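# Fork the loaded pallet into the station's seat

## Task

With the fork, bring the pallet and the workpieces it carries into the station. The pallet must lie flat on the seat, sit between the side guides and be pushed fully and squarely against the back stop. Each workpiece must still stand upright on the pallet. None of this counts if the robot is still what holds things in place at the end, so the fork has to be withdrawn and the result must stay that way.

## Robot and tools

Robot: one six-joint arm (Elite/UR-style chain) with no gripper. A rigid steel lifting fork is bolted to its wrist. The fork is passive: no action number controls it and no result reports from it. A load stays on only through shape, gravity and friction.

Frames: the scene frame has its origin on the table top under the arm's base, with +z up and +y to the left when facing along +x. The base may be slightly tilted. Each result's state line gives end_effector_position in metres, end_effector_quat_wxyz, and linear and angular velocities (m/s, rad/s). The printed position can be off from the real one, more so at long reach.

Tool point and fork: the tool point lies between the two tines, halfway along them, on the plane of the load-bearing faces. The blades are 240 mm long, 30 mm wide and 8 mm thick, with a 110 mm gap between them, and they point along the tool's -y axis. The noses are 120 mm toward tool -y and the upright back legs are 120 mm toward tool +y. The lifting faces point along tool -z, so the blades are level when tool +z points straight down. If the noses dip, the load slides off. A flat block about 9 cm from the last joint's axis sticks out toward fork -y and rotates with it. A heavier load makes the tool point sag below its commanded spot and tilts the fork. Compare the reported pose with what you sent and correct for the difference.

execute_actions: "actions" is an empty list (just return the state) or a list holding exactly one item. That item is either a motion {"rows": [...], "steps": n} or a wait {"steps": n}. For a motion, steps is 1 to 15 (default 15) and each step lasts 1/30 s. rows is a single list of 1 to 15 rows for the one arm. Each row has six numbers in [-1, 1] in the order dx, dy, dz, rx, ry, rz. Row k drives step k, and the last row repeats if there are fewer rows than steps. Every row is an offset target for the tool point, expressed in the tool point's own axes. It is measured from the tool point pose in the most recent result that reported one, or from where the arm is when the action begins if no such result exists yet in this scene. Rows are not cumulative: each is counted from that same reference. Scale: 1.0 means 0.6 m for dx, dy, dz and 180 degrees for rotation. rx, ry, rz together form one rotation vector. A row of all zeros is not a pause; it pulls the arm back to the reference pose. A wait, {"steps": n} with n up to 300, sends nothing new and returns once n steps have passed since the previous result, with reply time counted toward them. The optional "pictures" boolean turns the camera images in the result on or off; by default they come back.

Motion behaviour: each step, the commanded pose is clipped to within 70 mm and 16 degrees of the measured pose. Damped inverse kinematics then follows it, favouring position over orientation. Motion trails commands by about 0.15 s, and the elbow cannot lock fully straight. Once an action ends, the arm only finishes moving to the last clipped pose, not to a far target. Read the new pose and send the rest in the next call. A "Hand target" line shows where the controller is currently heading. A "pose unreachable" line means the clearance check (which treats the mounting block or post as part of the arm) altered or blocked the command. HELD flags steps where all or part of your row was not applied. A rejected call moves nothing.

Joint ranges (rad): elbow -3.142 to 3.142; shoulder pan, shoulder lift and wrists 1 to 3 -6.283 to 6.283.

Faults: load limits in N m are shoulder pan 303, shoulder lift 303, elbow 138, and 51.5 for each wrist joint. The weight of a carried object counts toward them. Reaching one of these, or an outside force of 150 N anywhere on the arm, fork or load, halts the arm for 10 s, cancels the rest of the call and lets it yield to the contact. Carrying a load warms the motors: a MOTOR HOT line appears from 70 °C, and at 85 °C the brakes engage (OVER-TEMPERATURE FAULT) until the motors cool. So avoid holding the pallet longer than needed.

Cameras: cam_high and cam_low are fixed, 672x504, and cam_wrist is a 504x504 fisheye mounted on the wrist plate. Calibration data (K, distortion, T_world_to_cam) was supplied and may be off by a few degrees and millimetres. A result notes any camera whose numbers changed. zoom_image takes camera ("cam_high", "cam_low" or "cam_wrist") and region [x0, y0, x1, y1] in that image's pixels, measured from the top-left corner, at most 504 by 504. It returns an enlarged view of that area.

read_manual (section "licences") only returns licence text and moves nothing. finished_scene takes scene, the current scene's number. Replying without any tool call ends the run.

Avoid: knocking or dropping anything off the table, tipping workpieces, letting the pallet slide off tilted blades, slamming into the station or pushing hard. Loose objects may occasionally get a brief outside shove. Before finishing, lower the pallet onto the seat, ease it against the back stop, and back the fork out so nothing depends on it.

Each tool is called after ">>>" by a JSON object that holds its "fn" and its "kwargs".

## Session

>>> {"fn": "execute_actions", "kwargs": {"actions": []}}

Scene clock: 0.00 s of 6000.00 s.
end_effector_position=(+0.9415, -0.3296, +0.2467) end_effector_quat_wxyz=(+0.037, +0.012, +0.997, +0.066) end_effector_velocity=(-0.001, -0.001, +0.000) end_effector_angular_velocity=(+0.001, -0.000, -0.002)
Joint positions: [ 2.475 -0.69   1.385 -1.68  -0.814 -2.392]
Joint velocities: [-0.002 -0.     0.001  0.001  0.    -0.   ]
Motor temperatures (°C, as the motors report them): [26 26 27 28 34 31]
Hand target: +0.941, -0.330, +0.247; +0.037, +0.012, +0.997, +0.066
camera_calibration (this result's frames):
cam_wrist: T_world_to_cam=[[-0.99227, 0.0851074, -0.0903181, 0.983447], [0.0376271, 0.899858, 0.434556, 0.0347991], [0.118257, 0.427799, -0.896105, 0.36076], [0, 0, 0, 1]] pos_world=[0.931873, -0.269346, 0.39698]

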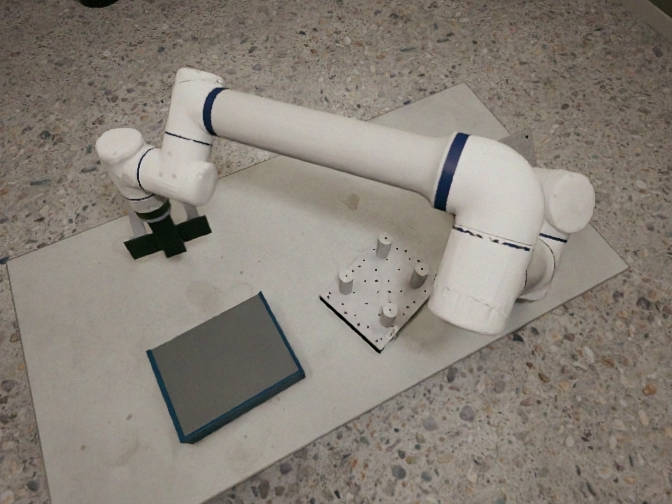

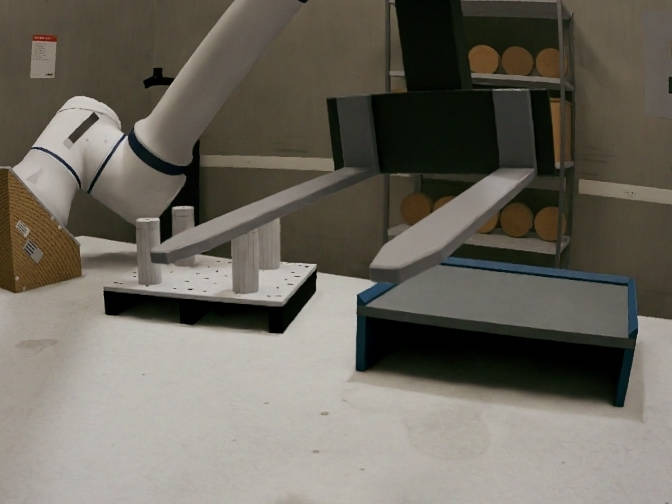

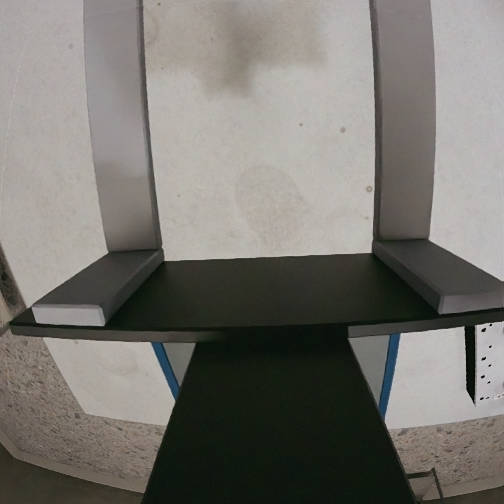

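>>> {"fn": "execute_actions", "kwargs": {"actions": [{"rows":[[0.15,0,-0.1,0.04,0.024,0.3]]}], "pictures": false}}

>>> {"fn": "execute_actions", "kwargs": {"actions": [{"rows":[[0.1,0.15,0,0,0,0.33]]}], "pictures": false}}

>>> {"fn": "execute_actions", "kwargs": {"actions": [{"rows":[[-0.05,0.15,0,0,0,0.33]]}], "pictures": false}}

>>> {"fn": "execute_actions", "kwargs": {"actions": [{"steps":15}], "pictures": false}}

Scene clock: 14.10 s of 6000.00 s.
end_effector_position=(+0.8495, -0.3326, +0.2990) end_effector_quat_wxyz=(-0.021, +0.397, +0.917, +0.028) end_effector_velocity=(-0.013, -0.007, +0.002) end_effector_angular_velocity=(-0.123, +0.328, -1.412)
Joint positions: [ 2.46  -0.618  1.213 -1.554 -0.933 -1.622]
Joint velocities: [ 0.069  0.42  -0.619  0.247 -0.201  1.45 ]
Motor temperatures (°C, as the motors report them): [26 26 27 28 34 31]
Hand target: +0.848, -0.333, +0.299; -0.031, +0.455, +0.890, +0.018
Off the commanded pose: 0.003 m, 9 deg.
Steps of this call (steps 1 to 90: nothing new was sent; then 10.60 s passed at rest; steps 91 to 105: all 15 steps of this action). Readings (end_effector_position):
91: (+0.9410, -0.3296, +0.2469)
92: (+0.9340, -0.3300, +0.2498)
94: (+0.9076, -0.3315, +0.2660)
98: (+0.8647, -0.3326, +0.2919)
105: the state above

Scene clock: 14.60 s of 6000.00 s.
end_effector_position=(+0.8762, -0.2284, +0.3055) end_effector_quat_wxyz=(-0.036, +0.744, +0.667, +0.024) end_effector_velocity=(+0.000, +0.009, +0.001) end_effector_angular_velocity=(-0.047, +0.168, -1.661)
Joint positions: [ 2.487 -0.505  1.008 -1.466 -0.904 -0.739]
Joint velocities: [-0.114  0.253 -0.182  0.    -0.101  1.552]
Motor temperatures (°C, as the motors report them): [26 26 27 28 34 31]
Hand target: +0.877, -0.228, +0.306; -0.037, +0.794, +0.607, +0.018
Off the commanded pose: 0.002 m, 10 deg.
Steps of this call (steps 1 to 15: all 15 steps of this action). Readings (end_effector_position):
1: (+0.8493, -0.3320, +0.2990)
2: (+0.8509, -0.3215, +0.2991)
4: (+0.8627, -0.2859, +0.3023)
8: (+0.8735, -0.2407, +0.3051)
15: the state above

Scene clock: 15.10 s of 6000.00 s.
end_effector_position=(+0.9630, -0.2689, +0.3010) end_effector_quat_wxyz=(-0.044, +0.954, +0.295, +0.012) end_effector_velocity=(+0.010, -0.010, -0.000) end_effector_angular_velocity=(+0.082, +0.327, -1.665)
Joint positions: [ 2.432 -0.267  0.724 -1.388 -0.925  0.068]
Joint velocities: [-0.137  0.011  0.221  0.072 -0.165  1.417]
Motor temperatures (°C, as the motors report them): [26 26 27 28 34 31]
Hand target: +0.964, -0.270, +0.301; -0.050, +0.975, +0.218, +0.001
Off the commanded pose: 0.001 m, 10 deg.
Steps of this call (steps 1 to 15: all 15 steps of this action). Readings (end_effector_position):
1: (+0.8765, -0.2286, +0.3054)
2: (+0.8841, -0.2318, +0.3053)
4: (+0.9115, -0.2438, +0.3037)
8: (+0.9481, -0.2616, +0.3009)
15: the state above

Scene clock: 15.60 s of 6000.00 s.
end_effector_position=(+0.9641, -0.2701, +0.3005) end_effector_quat_wxyz=(-0.050, +0.975, +0.219, +0.001) end_effector_velocity=(+0.001, +0.002, -0.002) end_effector_angular_velocity=(-0.000, +0.002, -0.004)
Joint positions: [ 2.42  -0.27   0.751 -1.385 -0.941  0.203]
Joint velocities: [ 0.002 -0.     0.001 -0.    -0.     0.005]
Motor temperatures (°C, as the motors report them): [26 26 27 28 34 31]
Hand target: +0.964, -0.270, +0.301; -0.050, +0.975, +0.218, +0.001
Off the commanded pose: 0.003 m, 1 deg.
Steps of this call (steps 1 to 15: nothing new was sent). Readings (end_effector_position):
1: (+0.9630, -0.2694, +0.3007)
2: (+0.9631, -0.2698, +0.3004)
4: (+0.9638, -0.2697, +0.3006)
8: (+0.9641, -0.2700, +0.3005)
15: the state above

>>> {"fn": "execute_actions", "kwargs": {"actions": [{"rows":[[-0.3,-0.19,0.1,-0.031,-0.0076,0.023]]}], "pictures": false}}

>>> {"fn": "execute_actions", "kwargs": {"actions": [{"rows":[[-0.27,-0.12,0.2,0,0,0]]}], "pictures": false}}

>>> {"fn": "execute_actions", "kwargs": {"actions": [{"steps":15}]}}

Scene clock: 21.10 s of 6000.00 s.
end_effector_position=(+0.7786, -0.2424, +0.2497) end_effector_quat_wxyz=(-0.010, +0.982, +0.186, -0.010) end_effector_velocity=(-0.279, +0.044, -0.051) end_effector_angular_velocity=(-0.100, -0.119, -0.044)
Joint positions: [ 2.343 -0.564  1.411 -1.788 -1.038  0.241]
Joint velocities: [-0.172 -0.366  0.826 -0.552 -0.06  -0.029]
Motor temperatures (°C, as the motors report them): [26 26 27 28 34 31]
Hand target: +0.753, -0.238, +0.246; -0.003, +0.983, +0.184, -0.004
Off the commanded pose: 0.027 m, 2 deg.
Steps of this call (steps 1 to 90: nothing new was sent; then 2.00 s passed at rest; steps 91 to 105: all 15 steps of this action). Readings (end_effector_position):
91: (+0.9637, -0.2700, +0.3004)
92: (+0.9585, -0.2695, +0.2987)
94: (+0.9359, -0.2668, +0.2915)
98: (+0.8776, -0.2579, +0.2742)
105: the state above

Scene clock: 21.60 s of 6000.00 s.
end_effector_position=(+0.6091, -0.2320, +0.1394) end_effector_quat_wxyz=(-0.012, +0.982, +0.186, -0.011) end_effector_velocity=(-0.105, -0.007, -0.056) end_effector_angular_velocity=(-0.038, -0.040, -0.001)
Joint positions: [ 2.276 -0.626  1.816 -2.096 -1.08   0.175]
Joint velocities: [-0.076 -0.021  0.235 -0.243 -0.032 -0.038]
Motor temperatures (°C, as the motors report them): [26 26 27 28 34 31]
Hand target: +0.599, -0.232, +0.134; -0.010, +0.982, +0.186, -0.010
Off the commanded pose: 0.012 m, 0 deg.
Steps of this call (steps 1 to 15: all 15 steps of this action). Readings (end_effector_position):
1: (+0.7703, -0.2411, +0.2479)
2: (+0.7587, -0.2407, +0.2403)
4: (+0.7305, -0.2384, +0.2190)
8: (+0.6793, -0.2351, +0.1841)
15: the state above

Scene clock: 22.10 s of 6000.00 s.
end_effector_position=(+0.5993, -0.2323, +0.1339) end_effector_quat_wxyz=(-0.010, +0.982, +0.186, -0.010) end_effector_velocity=(-0.001, -0.000, +0.000) end_effector_angular_velocity=(-0.000, -0.001, -0.001)
Joint positions: [ 2.269 -0.627  1.838 -2.118 -1.083  0.172]
Joint velocities: [-0.001 -0.     0.001 -0.001 -0.     0.   ]
Motor temperatures (°C, as the motors report them): [26 26 27 28 34 31]
Hand target: +0.599, -0.232, +0.134; -0.010, +0.982, +0.186, -0.010
Off the commanded pose: 0.001 m, 0 deg.
Steps of this call (steps 1 to 15: nothing new was sent). Readings (end_effector_position):
1: (+0.6061, -0.2322, +0.1377)
2: (+0.6039, -0.2322, +0.1365)
4: (+0.6015, -0.2323, +0.1351)
8: (+0.5998, -0.2323, +0.1341)
15: the state above
camera_calibration (this result's frames):
cam_wrist: T_world_to_cam=[[0.948017, 0.315272, -0.04322, -0.490202], [0.314084, -0.905196, 0.286305, -0.555994], [0.0511415, -0.284997, -0.957163, 0.141297], [0, 0, 0, 1]] pos_world=[0.632123, -0.308468, 0.273241]

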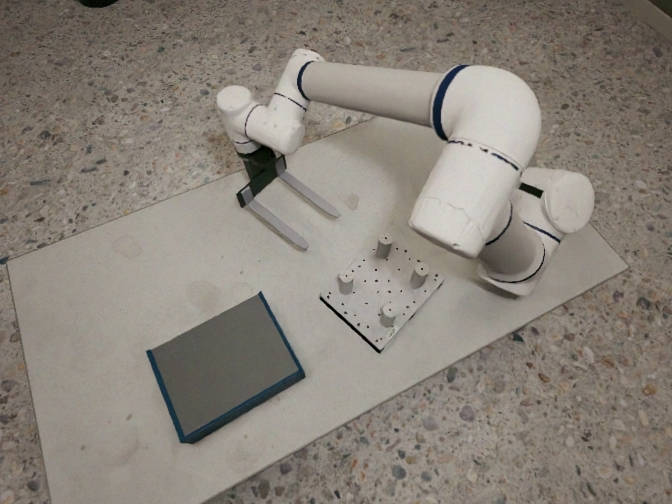

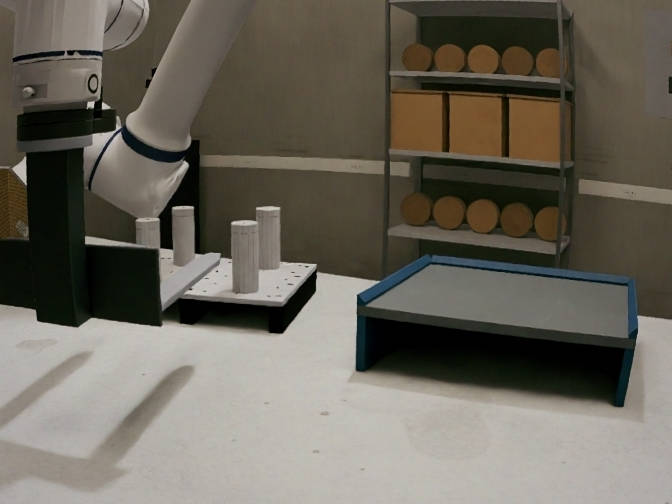

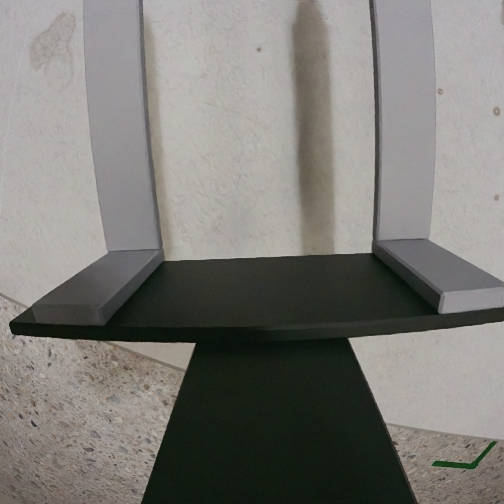

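>>> {"fn": "execute_actions", "kwargs": {"actions": [{"rows":[[-0.01,-0.02,0.05,-0.0074,0.005,0],[-0.02,-0.04,0.1,-0.0074,0.005,0],[-0.027,-0.058,0.172,-0.0074,0.005,0]]}], "pictures": false}}

>>> {"fn": "execute_actions", "kwargs": {"actions": [{"steps":12}]}}

>>> {"fn": "zoom_image", "kwargs": {"camera": "cam_high", "region": [240, 170, 460, 360]}}

Scene clock: 28.20 s of 6000.00 s.
end_effector_position=(+0.5694, -0.2045, +0.0332) end_effector_quat_wxyz=(-0.001, +0.983, +0.186, -0.000) end_effector_velocity=(-0.002, +0.002, -0.017) end_effector_angular_velocity=(-0.005, -0.005, -0.002)
Joint positions: [ 2.318 -0.582  1.978 -2.354 -1.044  0.231]
Joint velocities: [ 0.01   0.013  0.015 -0.041  0.007  0.016]
Motor temperatures (°C, as the motors report them): [26 26 27 28 34 31]
Hand target: +0.569, -0.204, +0.032; -0.000, +0.983, +0.186, -0.000
Off the commanded pose: 0.002 m, 0 deg.
Steps of this call (steps 1 to 90: nothing new was sent; then 2.60 s passed at rest; steps 91 to 105: all 15 steps of this action). Readings (end_effector_position):
91: (+0.5990, -0.2322, +0.1333)
92: (+0.5970, -0.2306, +0.1265)
94: (+0.5847, -0.2191, +0.0965)
98: (+0.5715, -0.2066, +0.0499)
105: the state above

Scene clock: 28.60 s of 6000.00 s.
end_effector_position=(+0.5692, -0.2043, +0.0318) end_effector_quat_wxyz=(-0.000, +0.983, +0.186, -0.000) end_effector_velocity=(-0.000, -0.000, +0.000) end_effector_angular_velocity=(-0.001, -0.001, +0.000)
Joint positions: [ 2.319 -0.58   1.98  -2.358 -1.043  0.232]
Joint velocities: [-0.001  0.     0.    -0.001  0.    -0.   ]
Motor temperatures (°C, as the motors report them): [26 26 27 28 34 31]
Hand target: +0.569, -0.204, +0.032; -0.000, +0.983, +0.186, -0.000
Off the commanded pose: 0.000 m, 0 deg.
Steps of this call (steps 1 to 12: nothing new was sent). Readings (end_effector_position):
1: (+0.5693, -0.2044, +0.0328)
2: (+0.5693, -0.2044, +0.0325)
4: (+0.5692, -0.2043, +0.0321)
8: (+0.5692, -0.2043, +0.0318)
12: the state above
camera_calibration (this result's frames):
cam_wrist: T_world_to_cam=[[0.94885, 0.314616, -0.0264597, -0.476004], [0.307159, -0.900466, 0.307919, -0.487705], [0.0730501, -0.300296, -0.951045, 0.0373178], [0, 0, 0, 1]] pos_world=[0.598733, -0.278197, 0.17307]

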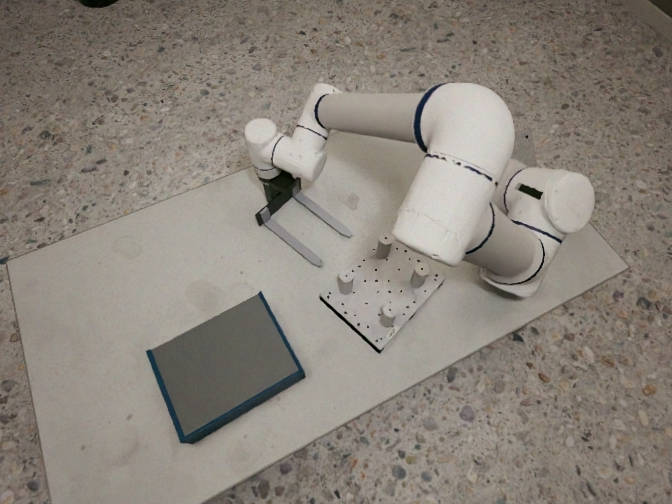

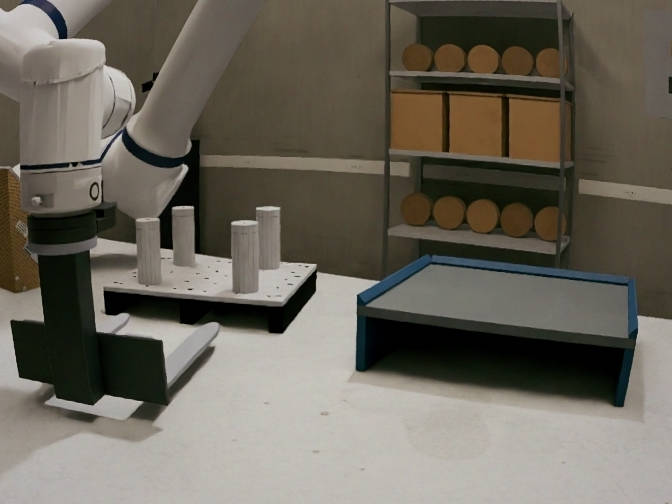

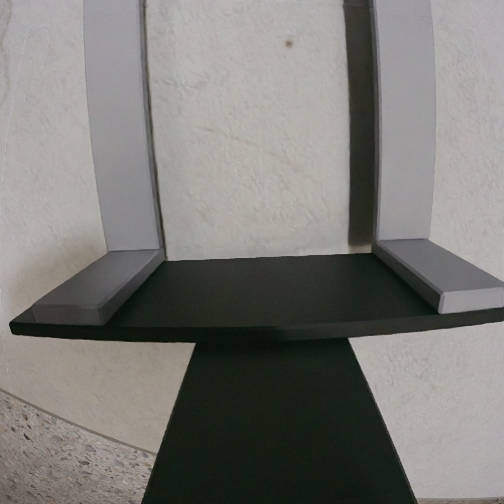

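Region (240, 170, 460, 360) of cam_high's 672x504 image, scaled by 2.291, with more detail than that image has; it fills the top 435 rows of this view, and the rest is white.

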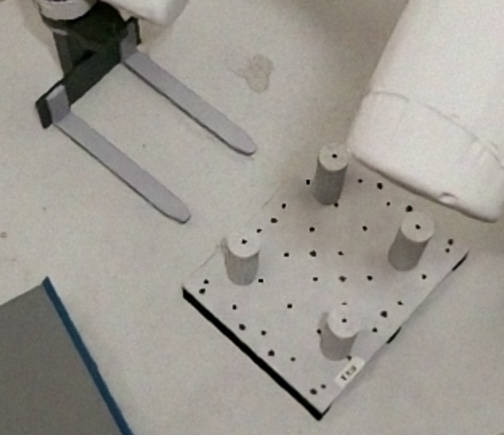

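>>> {"fn": "execute_actions", "kwargs": {"actions": [{"rows":[[0,-0.03,0.009,0,0,0],[0,-0.06,0.009,0,0,0],[0,-0.2,0.009,0,0,0]]}], "pictures": false}}

>>> {"fn": "execute_actions", "kwargs": {"actions": [{"steps":12}]}}

>>> {"fn": "zoom_image", "kwargs": {"camera": "cam_low", "region": [40, 180, 340, 400]}}

Scene clock: 37.40 s of 6000.00 s.
end_effector_position=(+0.5260, -0.0951, +0.0259) end_effector_quat_wxyz=(-0.001, +0.983, +0.186, -0.000) end_effector_velocity=(-0.009, +0.027, +0.003) end_effector_angular_velocity=(-0.002, -0.001, -0.001)
Joint positions: [ 2.361 -0.733  2.176 -2.422 -1.019  0.272]
Joint velocities: [ 0.009 -0.046  0.045 -0.006  0.005  0.011]
Motor temperatures (°C, as the motors report them): [26 26 27 28 34 31]
Hand target: +0.525, -0.093, +0.026; -0.000, +0.983, +0.186, -0.000
Off the commanded pose: 0.003 m, 0 deg.
Steps of this call (steps 1 to 90: nothing new was sent; then 5.30 s passed at rest; steps 91 to 105: all 15 steps of this action). Readings (end_effector_position):
91: (+0.5690, -0.2040, +0.0316)
92: (+0.5675, -0.2000, +0.0303)
94: (+0.5574, -0.1763, +0.0272)
98: (+0.5351, -0.1214, +0.0237)
105: the state above

Scene clock: 37.80 s of 6000.00 s.
end_effector_position=(+0.5253, -0.0927, +0.0263) end_effector_quat_wxyz=(-0.000, +0.983, +0.186, -0.000) end_effector_velocity=(-0.001, +0.001, -0.001) end_effector_angular_velocity=(+0.001, +0.002, +0.000)
Joint positions: [ 2.361 -0.737  2.18  -2.423 -1.019  0.273]
Joint velocities: [ 0.001 -0.001  0.002  0.    -0.    -0.   ]
Motor temperatures (°C, as the motors report them): [26 26 27 28 34 31]
Hand target: +0.525, -0.093, +0.026; -0.000, +0.983, +0.186, -0.000
Off the commanded pose: 0.000 m, 0 deg.
Steps of this call (steps 1 to 12: nothing new was sent). Readings (end_effector_position):
1: (+0.5258, -0.0943, +0.0260)
2: (+0.5256, -0.0938, +0.0261)
4: (+0.5254, -0.0932, +0.0262)
8: (+0.5253, -0.0928, +0.0263)
12: the state above
camera_calibration (this result's frames):
cam_wrist: T_world_to_cam=[[0.948871, 0.314543, -0.0265764, -0.469629], [0.307121, -0.90046, 0.307974, -0.372037], [0.07294, -0.30039, -0.951024, 0.0688569], [0, 0, 0, 1]] pos_world=[0.554855, -0.166602, 0.167581]

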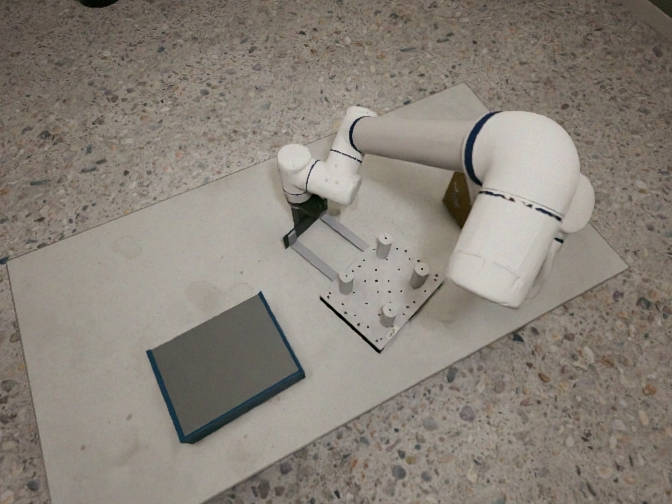

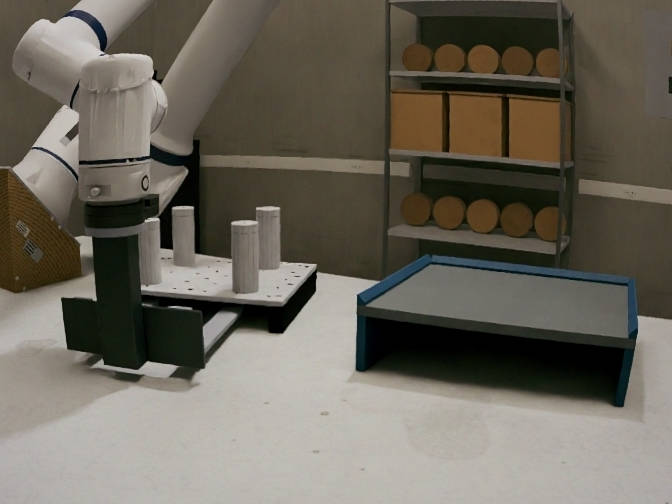

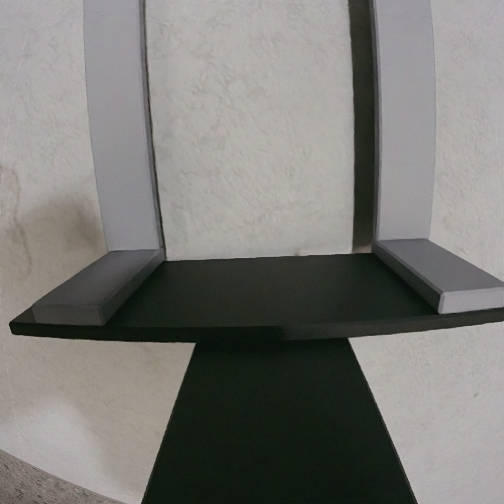

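Region (40, 180, 340, 400) of cam_low's 672x504 image, scaled by 1.680, with more detail than that image has; it fills the top 370 rows of this view, and the rest is white.

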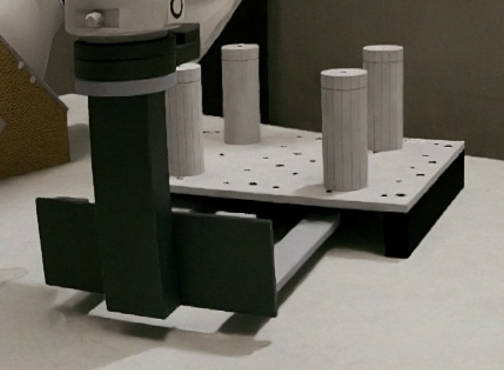

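>>> {"fn": "execute_actions", "kwargs": {"actions": [{"rows":[[0,-0.03,0,0,0,0],[0,-0.06,0,0,0,0],[0,-0.24,0,0,0,0]]}], "pictures": false}}

>>> {"fn": "execute_actions", "kwargs": {"actions": [{"steps":12}]}}

Scene clock: 41.33 s of 6000.00 s.
end_effector_position=(+0.4739, +0.0366, +0.0249) end_effector_quat_wxyz=(-0.001, +0.983, +0.186, -0.000) end_effector_velocity=(-0.014, +0.050, +0.012) end_effector_angular_velocity=(-0.005, -0.001, -0.002)
Joint positions: [ 2.422 -0.947  2.382 -2.446 -0.986  0.333]
Joint velocities: [ 0.022 -0.11   0.059  0.033  0.009  0.027]
Motor temperatures (°C, as the motors report them): [26 26 27 28 34 31]
Hand target: +0.473, +0.041, +0.026; -0.000, +0.983, +0.186, -0.000
Off the commanded pose: 0.005 m, 0 deg.
Steps of this call (steps 1 to 90: nothing new was sent; then 0.03 s passed at rest; steps 91 to 105: all 15 steps of this action). Readings (end_effector_position):
91: (+0.5252, -0.0924, +0.0263)
92: (+0.5236, -0.0883, +0.0263)
94: (+0.5138, -0.0651, +0.0248)
98: (+0.4898, -0.0085, +0.0215)
105: the state above

Scene clock: 41.73 s of 6000.00 s.
end_effector_position=(+0.4726, +0.0411, +0.0260) end_effector_quat_wxyz=(-0.000, +0.983, +0.186, -0.000) end_effector_velocity=(-0.000, +0.000, +0.001) end_effector_angular_velocity=(+0.000, -0.000, -0.001)
Joint positions: [ 2.424 -0.957  2.387 -2.443 -0.985  0.336]
Joint velocities: [-0.001 -0.001  0.     0.001 -0.     0.   ]
Motor temperatures (°C, as the motors report them): [26 26 27 28 34 31]
Hand target: +0.473, +0.041, +0.026; -0.000, +0.983, +0.186, -0.000
Off the commanded pose: 0.000 m, 0 deg.
Steps of this call (steps 1 to 12: nothing new was sent). Readings (end_effector_position):
1: (+0.4735, +0.0380, +0.0253)
2: (+0.4732, +0.0390, +0.0255)
4: (+0.4729, +0.0401, +0.0258)
8: (+0.4727, +0.0409, +0.0260)
12: the state above
camera_calibration (this result's frames):
cam_wrist: T_world_to_cam=[[0.9489, 0.314444, -0.0267188, -0.46175], [0.307063, -0.90045, 0.308062, -0.2353], [0.0728093, -0.300525, -0.950991, 0.112718], [0, 0, 0, 1]] pos_world=[0.502199, -0.032807, 0.167343]

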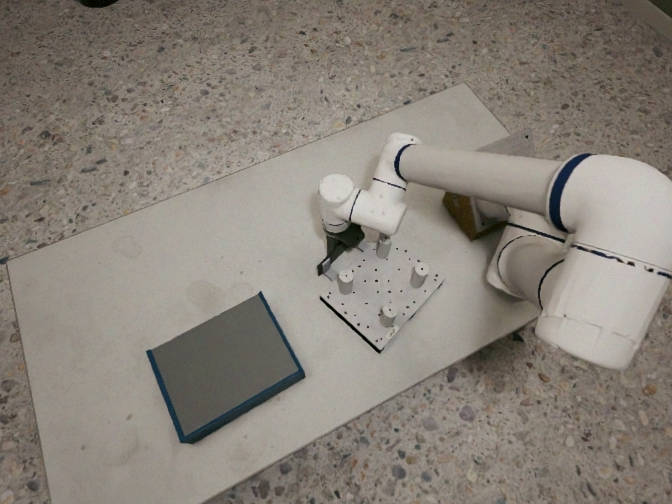

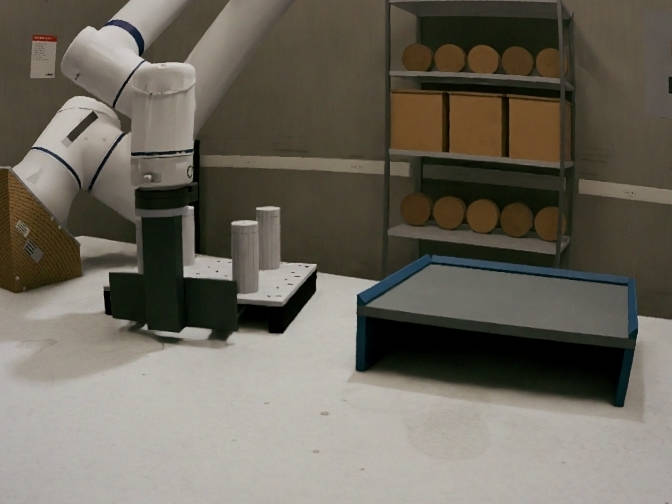

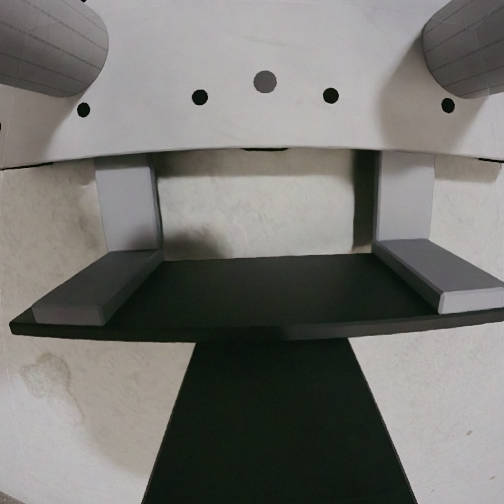

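>>> {"fn": "execute_actions", "kwargs": {"actions": [{"rows":[[0,-0.01,0,0,0,0],[0,-0.02,0,0,0,0],[0,-0.03,0,0,0,0],[0,-0.04,0,0,0,0],[0,-0.05,0,0,0,0],[0,-0.056,0,0,0,0],[0,-0.061,0,0,0,0],[0,-0.065,0,0,0,0],[0,-0.068,0,0,0,0],[0,-0.07,0,0,0,0],[0,-0.072,0,0,0,0],[0,-0.074,0,0,0,0],[0,-0.075,0,0,0,0]]}], "pictures": false}}

>>> {"fn": "execute_actions", "kwargs": {"actions": [{"rows":[[0,0,-0.002,0,0,0],[0,0,-0.005,0,0,0],[0,0,-0.008,0,0,0],[0,0,-0.011,0,0,0],[0,0,-0.014,0,0,0],[0,0,-0.017,0,0,0],[0,0,-0.02,0,0,0],[0,0,-0.023,0,0,0],[0,0,-0.026,0,0,0],[0,0,-0.029,0,0,0],[0,0,-0.032,0,0,0],[0,0,-0.035,0,0,0],[0,0,-0.038,0,0,0],[0,0,-0.04,0,0,0]]}], "pictures": false}}

>>> {"fn": "execute_actions", "kwargs": {"actions": [{"rows":[[0,0,-0.012,0,0,0],[0,0,-0.018,0,0,0],[0,0,-0.026,0,0,0],[0,0,-0.038,0,0,0],[0,0,-0.053,0,0,0],[0,0,-0.07,0,0,0],[0,0,-0.09,0,0,0],[0,0,-0.11,0,0,0],[0,0,-0.13,0,0,0],[0,0,-0.148,0,0,0],[0,0,-0.163,0,0,0],[0,0,-0.175,0,0,0],[0,0,-0.185,0,0,0],[0,0,-0.192,0,0,0],[0,0,-0.197,0,0,0]]}], "pictures": false}}

>>> {"fn": "execute_actions", "kwargs": {"actions": [{"steps":15}]}}

Scene clock: 66.23 s of 6000.00 s.
end_effector_position=(+0.4569, +0.0808, +0.0258) end_effector_quat_wxyz=(-0.000, +0.983, +0.186, -0.000) end_effector_velocity=(-0.008, +0.023, +0.002) end_effector_angular_velocity=(-0.002, -0.002, -0.000)
Joint positions: [ 2.447 -1.031  2.441 -2.437 -0.973  0.36 ]
Joint velocities: [ 0.013 -0.048  0.029  0.009  0.007  0.015]
Motor temperatures (°C, as the motors report them): [26 26 28 28 34 31]
Hand target: +0.456, +0.083, +0.026; -0.000, +0.983, +0.186, -0.000
Off the commanded pose: 0.002 m, 0 deg.
Steps of this call (steps 1 to 90: nothing new was sent; then 21.00 s passed at rest; steps 91 to 105: all 15 steps of this action). Readings (end_effector_position):
91: (+0.4726, +0.0412, +0.0260)
92: (+0.4721, +0.0426, +0.0261)
94: (+0.4693, +0.0492, +0.0258)
98: (+0.4625, +0.0661, +0.0255)
105: the state above

Scene clock: 66.73 s of 6000.00 s.
end_effector_position=(+0.4569, +0.0808, +0.0460) end_effector_quat_wxyz=(-0.000, +0.983, +0.186, -0.000) end_effector_velocity=(+0.006, -0.004, +0.046) end_effector_angular_velocity=(-0.007, -0.011, +0.005)
Joint positions: [ 2.425 -1.067  2.433 -2.38  -0.984  0.337]
Joint velocities: [-0.049 -0.075 -0.027  0.114 -0.022 -0.046]
Motor temperatures (°C, as the motors report them): [26 26 28 28 34 31]
Hand target: +0.457, +0.081, +0.050; -0.000, +0.983, +0.186, -0.000
Off the commanded pose: 0.004 m, 0 deg.
Steps of this call (steps 1 to 15: all 15 steps of this action). Readings (end_effector_position):
1: (+0.4567, +0.0813, +0.0259)
2: (+0.4567, +0.0815, +0.0261)
4: (+0.4567, +0.0813, +0.0279)
8: (+0.4569, +0.0809, +0.0340)
15: the state above

Scene clock: 67.23 s of 6000.00 s.
end_effector_position=(+0.4588, +0.0800, +0.1411) end_effector_quat_wxyz=(+0.000, +0.983, +0.186, +0.001) end_effector_velocity=(-0.006, +0.003, +0.204) end_effector_angular_velocity=(+0.004, +0.007, +0.003)
Joint positions: [ 2.33  -1.209  2.371 -2.129 -1.035  0.245]
Joint velocities: [-0.194 -0.269 -0.158  0.529 -0.113 -0.192]
Motor temperatures (°C, as the motors report them): [26 26 28 28 34 31]
Hand target: +0.458, +0.081, +0.162; -0.000, +0.983, +0.186, +0.000
Off the commanded pose: 0.023 m, 0 deg.
Steps of this call (steps 1 to 15: all 15 steps of this action). Readings (end_effector_position):
1: (+0.4570, +0.0808, +0.0473)
2: (+0.4569, +0.0809, +0.0489)
4: (+0.4569, +0.0808, +0.0542)
8: (+0.4577, +0.0805, +0.0782)
15: the state above

Scene clock: 67.73 s of 6000.00 s.
end_effector_position=(+0.4577, +0.0807, +0.1614) end_effector_quat_wxyz=(-0.000, +0.983, +0.186, +0.000) end_effector_velocity=(-0.000, +0.000, +0.001) end_effector_angular_velocity=(+0.001, +0.000, -0.001)
Joint positions: [ 2.311 -1.235  2.355 -2.076 -1.047  0.226]
Joint velocities: [-0.002 -0.001  0.     0.003 -0.001 -0.001]
Motor temperatures (°C, as the motors report them): [26 26 28 28 34 31]
Hand target: +0.458, +0.081, +0.162; -0.000, +0.983, +0.186, +0.000
Off the commanded pose: 0.003 m, 0 deg.
Steps of this call (steps 1 to 15: nothing new was sent). Readings (end_effector_position):
1: (+0.4586, +0.0802, +0.1475)
2: (+0.4584, +0.0802, +0.1520)
4: (+0.4579, +0.0805, +0.1570)
8: (+0.4578, +0.0807, +0.1605)
15: the state above
camera_calibration (this result's frames):
cam_wrist: T_world_to_cam=[[0.948964, 0.314345, -0.0255689, -0.456682], [0.306588, -0.900448, 0.308539, -0.236642], [0.0739645, -0.300632, -0.950868, 0.253947], [0, 0, 0, 1]] pos_world=[0.487144, 0.00681621, 0.302806]

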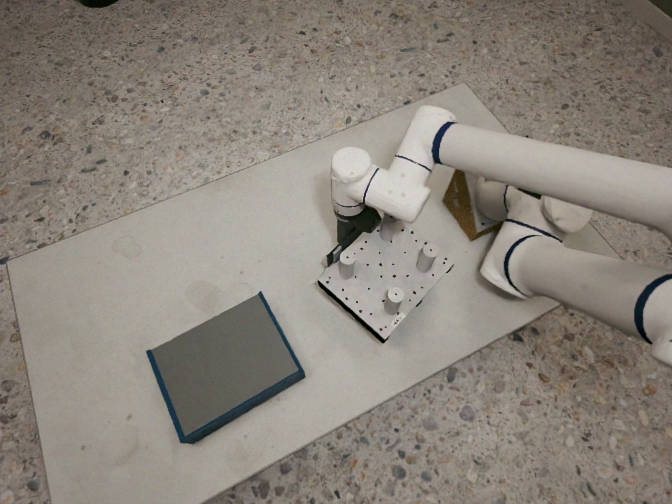

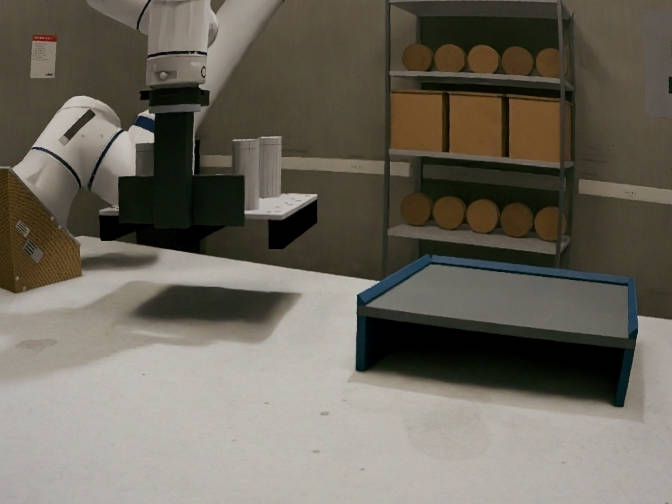

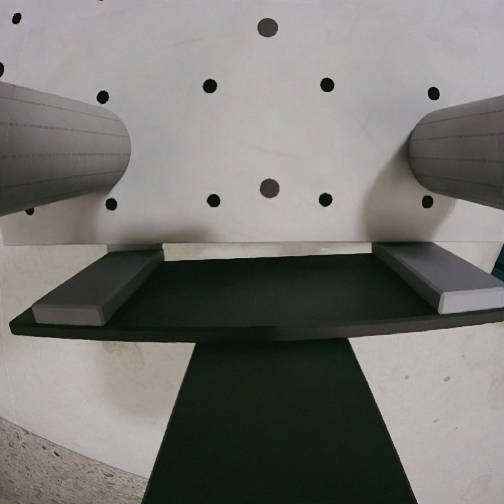

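>>> {"fn": "execute_actions", "kwargs": {"actions": [{"rows":[[0.002,0.001,0,0,0,0],[0.004,0.002,0,0,0,0],[0.008,0.003,0,0,0,0.001],[0.013,0.005,0,0,0,0.002],[0.019,0.008,0,0,0,0.003],[0.026,0.01,0,0,0,0.004],[0.034,0.014,0,0,0,0.005],[0.043,0.017,0,0,0,0.006],[0.053,0.021,0,0,0,0.007],[0.063,0.025,0,0,0,0.009],[0.073,0.029,0,0,0,0.01],[0.083,0.033,0,0,0,0.011],[0.093,0.037,0,0,0,0.013],[0.103,0.041,0,0,0,0.014],[0.113,0.045,0,0,0,0.015]]}], "pictures": false}}

>>> {"fn": "execute_actions", "kwargs": {"actions": [{"rows":[[0.045,0.017,0,0,0,0.006],[0.055,0.021,0,0,0,0.007],[0.065,0.025,0,0,0,0.008],[0.075,0.028,0,0,0,0.01],[0.085,0.032,0,0,0,0.011],[0.095,0.036,0,0,0,0.012],[0.105,0.04,0,0,0,0.014],[0.115,0.044,0,0,0,0.015],[0.125,0.047,0,0,0,0.016],[0.135,0.051,0,0,0,0.018],[0.145,0.055,0,0,0,0.019],[0.155,0.059,0,0,0,0.02],[0.165,0.063,0,0,0,0.022],[0.175,0.066,0,0,0,0.023],[0.185,0.07,0,0,0,0.024]]}], "pictures": false}}

>>> {"fn": "execute_actions", "kwargs": {"actions": [{"rows":[[0.045,0.014,0,0,0,0.006],[0.055,0.017,0,0,0,0.007],[0.065,0.02,0,0,0,0.008],[0.075,0.023,0,0,0,0.01],[0.085,0.026,0,0,0,0.011],[0.095,0.029,0,0,0,0.012],[0.105,0.032,0,0,0,0.014],[0.115,0.035,0,0,0,0.015],[0.125,0.038,0,0,0,0.016],[0.135,0.041,0,0,0,0.018],[0.145,0.044,0,0,0,0.019],[0.155,0.047,0,0,0,0.02],[0.165,0.05,0,0,0,0.022],[0.175,0.053,0,0,0,0.023],[0.185,0.056,0,0,0,0.024]]}], "pictures": false}}

>>> {"fn": "execute_actions", "kwargs": {"actions": [{"rows":[[0.045,0.012,0,0,0,0.006],[0.055,0.014,0,0,0,0.007],[0.065,0.016,0,0,0,0.008],[0.075,0.019,0,0,0,0.01],[0.085,0.021,0,0,0,0.011],[0.095,0.024,0,0,0,0.012],[0.105,0.026,0,0,0,0.014],[0.115,0.029,0,0,0,0.015],[0.125,0.031,0,0,0,0.016],[0.135,0.034,0,0,0,0.018],[0.145,0.036,0,0,0,0.019],[0.155,0.039,0,0,0,0.02],[0.165,0.041,0,0,0,0.022],[0.175,0.044,0,0,0,0.023],[0.185,0.046,0,0,0,0.024]]}], "pictures": false}}

>>> {"fn": "execute_actions", "kwargs": {"actions": [{"rows":[[0.045,0.009,0,0,0,0.006],[0.055,0.011,0,0,0,0.007],[0.065,0.013,0,0,0,0.008],[0.075,0.015,0,0,0,0.01],[0.085,0.017,0,0,0,0.011],[0.095,0.019,0,0,0,0.012],[0.105,0.021,0,0,0,0.013],[0.115,0.023,0,0,0,0.014],[0.125,0.025,0,0,0,0.015],[0.135,0.027,0,0,0,0.016],[0.145,0.029,0,0,0,0.017],[0.155,0.031,0,0,0,0.018],[0.165,0.033,0,0,0,0.019],[0.175,0.035,0,0,0,0.02],[0.185,0.037,0,0,0,0.02]]}], "pictures": false}}

>>> {"fn": "execute_actions", "kwargs": {"actions": [{"rows":[[0.045,0.006,0,0,0,0.003],[0.054,0.007,0,0,0,0.003],[0.063,0.008,0,0,0,0.003],[0.072,0.009,0,0,0,0.003],[0.08,0.01,0,0,0,0.003],[0.088,0.011,0,0,0,0.003],[0.095,0.012,0,0,0,0.003],[0.101,0.013,0,0,0,0.003],[0.106,0.013,0,0,0,0.003],[0.11,0.014,0,0,0,0.003],[0.113,0.014,0,0,0,0.003],[0.115,0.014,0,0,0,0.003]]}], "pictures": false}}

>>> {"fn": "execute_actions", "kwargs": {"actions": [{"steps":12}]}}

>>> {"fn": "zoom_image", "kwargs": {"camera": "cam_high", "region": [110, 250, 350, 460]}}

>>> {"fn": "zoom_image", "kwargs": {"camera": "cam_low", "region": [330, 150, 672, 410]}}

Scene clock: 107.50 s of 6000.00 s.
end_effector_position=(+0.5091, +0.0806, +0.1622) end_effector_quat_wxyz=(-0.000, +0.986, +0.169, +0.001) end_effector_velocity=(+0.182, -0.001, +0.002) end_effector_angular_velocity=(+0.001, -0.000, -0.116)
Joint positions: [ 2.365 -1.187  2.278 -2.074 -1.016  0.313]
Joint velocities: [ 0.181  0.172 -0.278  0.014  0.101  0.293]
Motor temperatures (°C, as the motors report them): [26 26 28 28 34 31]
Hand target: +0.529, +0.081, +0.162; -0.000, +0.987, +0.163, +0.001
Off the commanded pose: 0.022 m, 1 deg.
Steps of this call (steps 1 to 90: nothing new was sent; then 36.27 s passed at rest; steps 91 to 105: all 15 steps of this action). Readings (end_effector_position):
91: (+0.4578, +0.0807, +0.1615)
92: (+0.4580, +0.0806, +0.1616)
94: (+0.4600, +0.0806, +0.1617)
98: (+0.4710, +0.0806, +0.1617)
105: the state above

Scene clock: 108.00 s of 6000.00 s.
end_effector_position=(+0.6055, +0.0785, +0.1631) end_effector_quat_wxyz=(-0.000, +0.990, +0.138, +0.001) end_effector_velocity=(+0.189, -0.002, -0.000) end_effector_angular_velocity=(-0.001, +0.001, -0.117)
Joint positions: [ 2.449 -1.096  2.126 -2.06  -0.971  0.461]
Joint velocities: [ 0.151  0.177 -0.307  0.041  0.076  0.273]
Motor temperatures (°C, as the motors report them): [26 26 28 28 34 31]
Hand target: +0.626, +0.078, +0.163; -0.000, +0.991, +0.132, +0.001
Off the commanded pose: 0.022 m, 1 deg.
Steps of this call (steps 1 to 15: all 15 steps of this action). Readings (end_effector_position):
1: (+0.5153, +0.0806, +0.1622)
2: (+0.5218, +0.0805, +0.1624)
4: (+0.5348, +0.0801, +0.1628)
8: (+0.5606, +0.0796, +0.1630)
15: the state above

Scene clock: 108.50 s of 6000.00 s.
end_effector_position=(+0.6999, +0.0770, +0.1638) end_effector_quat_wxyz=(+0.000, +0.994, +0.106, +0.001) end_effector_velocity=(+0.184, -0.003, -0.000) end_effector_angular_velocity=(-0.000, +0.002, -0.117)
Joint positions: [ 2.515 -1.008  1.968 -2.032 -0.938  0.594]
Joint velocities: [ 0.119  0.175 -0.319  0.068  0.055  0.246]
Motor temperatures (°C, as the motors report them): [26 26 28 28 34 31]
Hand target: +0.720, +0.077, +0.164; +0.000, +0.995, +0.100, +0.001
Off the commanded pose: 0.022 m, 1 deg.
Steps of this call (steps 1 to 15: all 15 steps of this action). Readings (end_effector_position):
1: (+0.6119, +0.0784, +0.1631)
2: (+0.6183, +0.0783, +0.1632)
4: (+0.6309, +0.0781, +0.1635)
8: (+0.6560, +0.0777, +0.1637)
15: the state above

Scene clock: 109.00 s of 6000.00 s.
end_effector_position=(+0.7929, +0.0743, +0.1645) end_effector_quat_wxyz=(+0.000, +0.997, +0.075, +0.001) end_effector_velocity=(+0.182, -0.007, +0.001) end_effector_angular_velocity=(+0.000, -0.001, -0.119)
Joint positions: [ 2.567 -0.918  1.803 -1.992 -0.913  0.716]
Joint velocities: [ 0.093  0.182 -0.339  0.091  0.043  0.225]
Motor temperatures (°C, as the motors report them): [26 26 28 28 34 31]
Hand target: +0.813, +0.074, +0.164; +0.000, +0.998, +0.069, +0.001
Off the commanded pose: 0.021 m, 1 deg.
Steps of this call (steps 1 to 15: all 15 steps of this action). Readings (end_effector_position):
1: (+0.7061, +0.0769, +0.1638)
2: (+0.7124, +0.0767, +0.1639)
4: (+0.7249, +0.0764, +0.1642)
8: (+0.7496, +0.0757, +0.1643)
15: the state above

Scene clock: 109.50 s of 6000.00 s.
end_effector_position=(+0.8847, +0.0703, +0.1651) end_effector_quat_wxyz=(+0.000, +0.999, +0.047, +0.002) end_effector_velocity=(+0.180, -0.009, +0.001) end_effector_angular_velocity=(+0.000, -0.001, -0.085)
Joint positions: [ 2.61  -0.824  1.624 -1.939 -0.894  0.821]
Joint velocities: [ 0.079  0.196 -0.375  0.12   0.033  0.177]
Motor temperatures (°C, as the motors report them): [26 26 28 28 34 31]
Hand target: +0.904, +0.069, +0.165; +0.000, +0.999, +0.044, +0.002
Off the commanded pose: 0.021 m, 0 deg.
Steps of this call (steps 1 to 15: all 15 steps of this action). Readings (end_effector_position):
1: (+0.7991, +0.0741, +0.1645)
2: (+0.8052, +0.0739, +0.1646)
4: (+0.8175, +0.0734, +0.1648)
8: (+0.8420, +0.0723, +0.1650)
15: the state above

Scene clock: 110.00 s of 6000.00 s.
end_effector_position=(+0.9513, +0.0685, +0.1655) end_effector_quat_wxyz=(+0.000, +0.999, +0.043, +0.002) end_effector_velocity=(+0.030, -0.001, -0.002) end_effector_angular_velocity=(+0.001, +0.006, -0.001)
Joint positions: [ 2.641 -0.747  1.473 -1.888 -0.882  0.867]
Joint velocities: [ 0.015  0.04  -0.076  0.031  0.004  0.015]
Motor temperatures (°C, as the motors report them): [26 26 28 28 34 31]
Hand target: +0.954, +0.068, +0.165; +0.000, +0.999, +0.043, +0.002
Off the commanded pose: 0.003 m, 0 deg.
Steps of this call (steps 1 to 15: all 15 steps of this action). Readings (end_effector_position):
1: (+0.8908, +0.0700, +0.1652)
2: (+0.8969, +0.0698, +0.1652)
4: (+0.9086, +0.0697, +0.1655)
8: (+0.9300, +0.0691, +0.1655)
15: the state above

Scene clock: 110.40 s of 6000.00 s.
end_effector_position=(+0.9541, +0.0684, +0.1655) end_effector_quat_wxyz=(+0.000, +0.999, +0.043, +0.002) end_effector_velocity=(+0.000, -0.000, -0.000) end_effector_angular_velocity=(+0.000, -0.000, -0.001)
Joint positions: [ 2.642 -0.743  1.466 -1.885 -0.881  0.868]
Joint velocities: [ 0.     0.    -0.    -0.     0.     0.001]
Motor temperatures (°C, as the motors report them): [26 26 28 28 34 31]
Hand target: +0.954, +0.068, +0.165; +0.000, +0.999, +0.043, +0.002
Off the commanded pose: 0.000 m, 0 deg.
Steps of this call (steps 1 to 12: nothing new was sent). Readings (end_effector_position):
1: (+0.9522, +0.0684, +0.1654)
2: (+0.9528, +0.0684, +0.1654)
4: (+0.9535, +0.0684, +0.1655)
8: (+0.9540, +0.0684, +0.1655)
12: the state above
camera_calibration (this result's frames):
cam_wrist: T_world_to_cam=[[0.999266, 0.0309609, -0.0225501, -0.952906], [0.0364261, -0.950173, 0.309587, -0.140161], [-0.0118414, -0.310181, -0.950604, 0.299833], [0, 0, 0, 1]] pos_world=[0.960863, -0.0106718, 0.306926]

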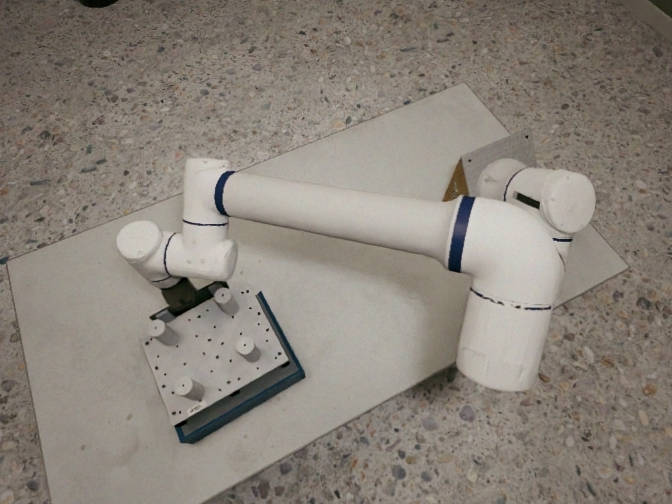

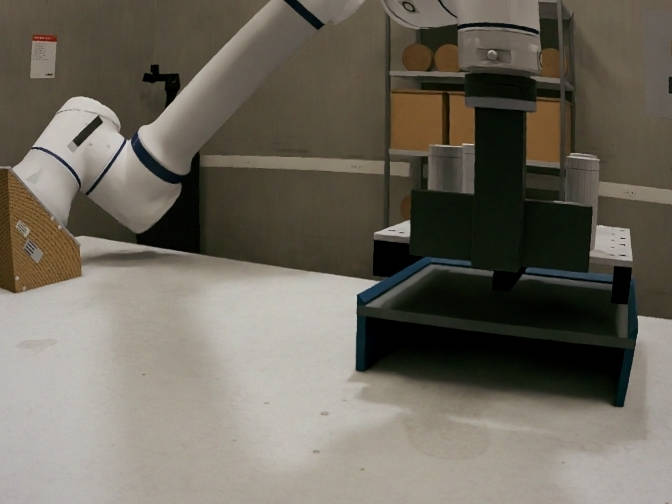

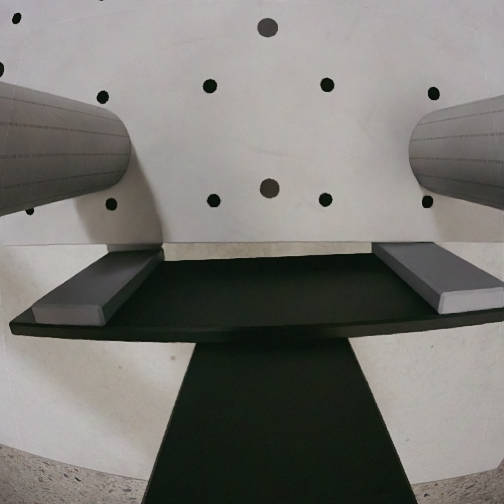

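Region (110, 250, 350, 460) of cam_high's 672x504 image, scaled by 2.100, with more detail than that image has; it fills the top 441 rows of this view, and the rest is white.

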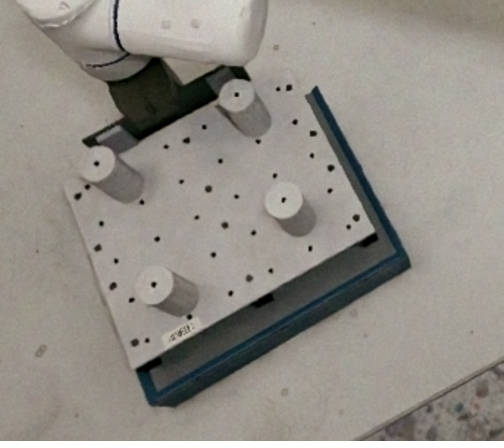

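Region (330, 150, 672, 410) of cam_low's 672x504 image, scaled by 1.474, with more detail than that image has; it fills the top 383 rows of this view, and the rest is white.

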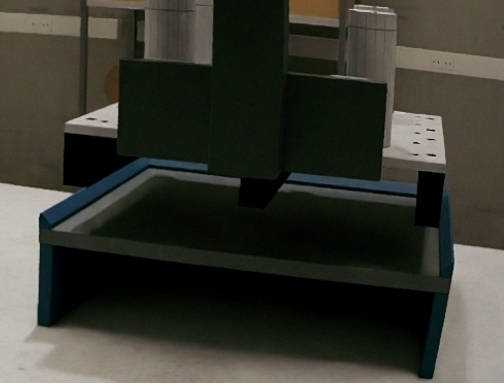

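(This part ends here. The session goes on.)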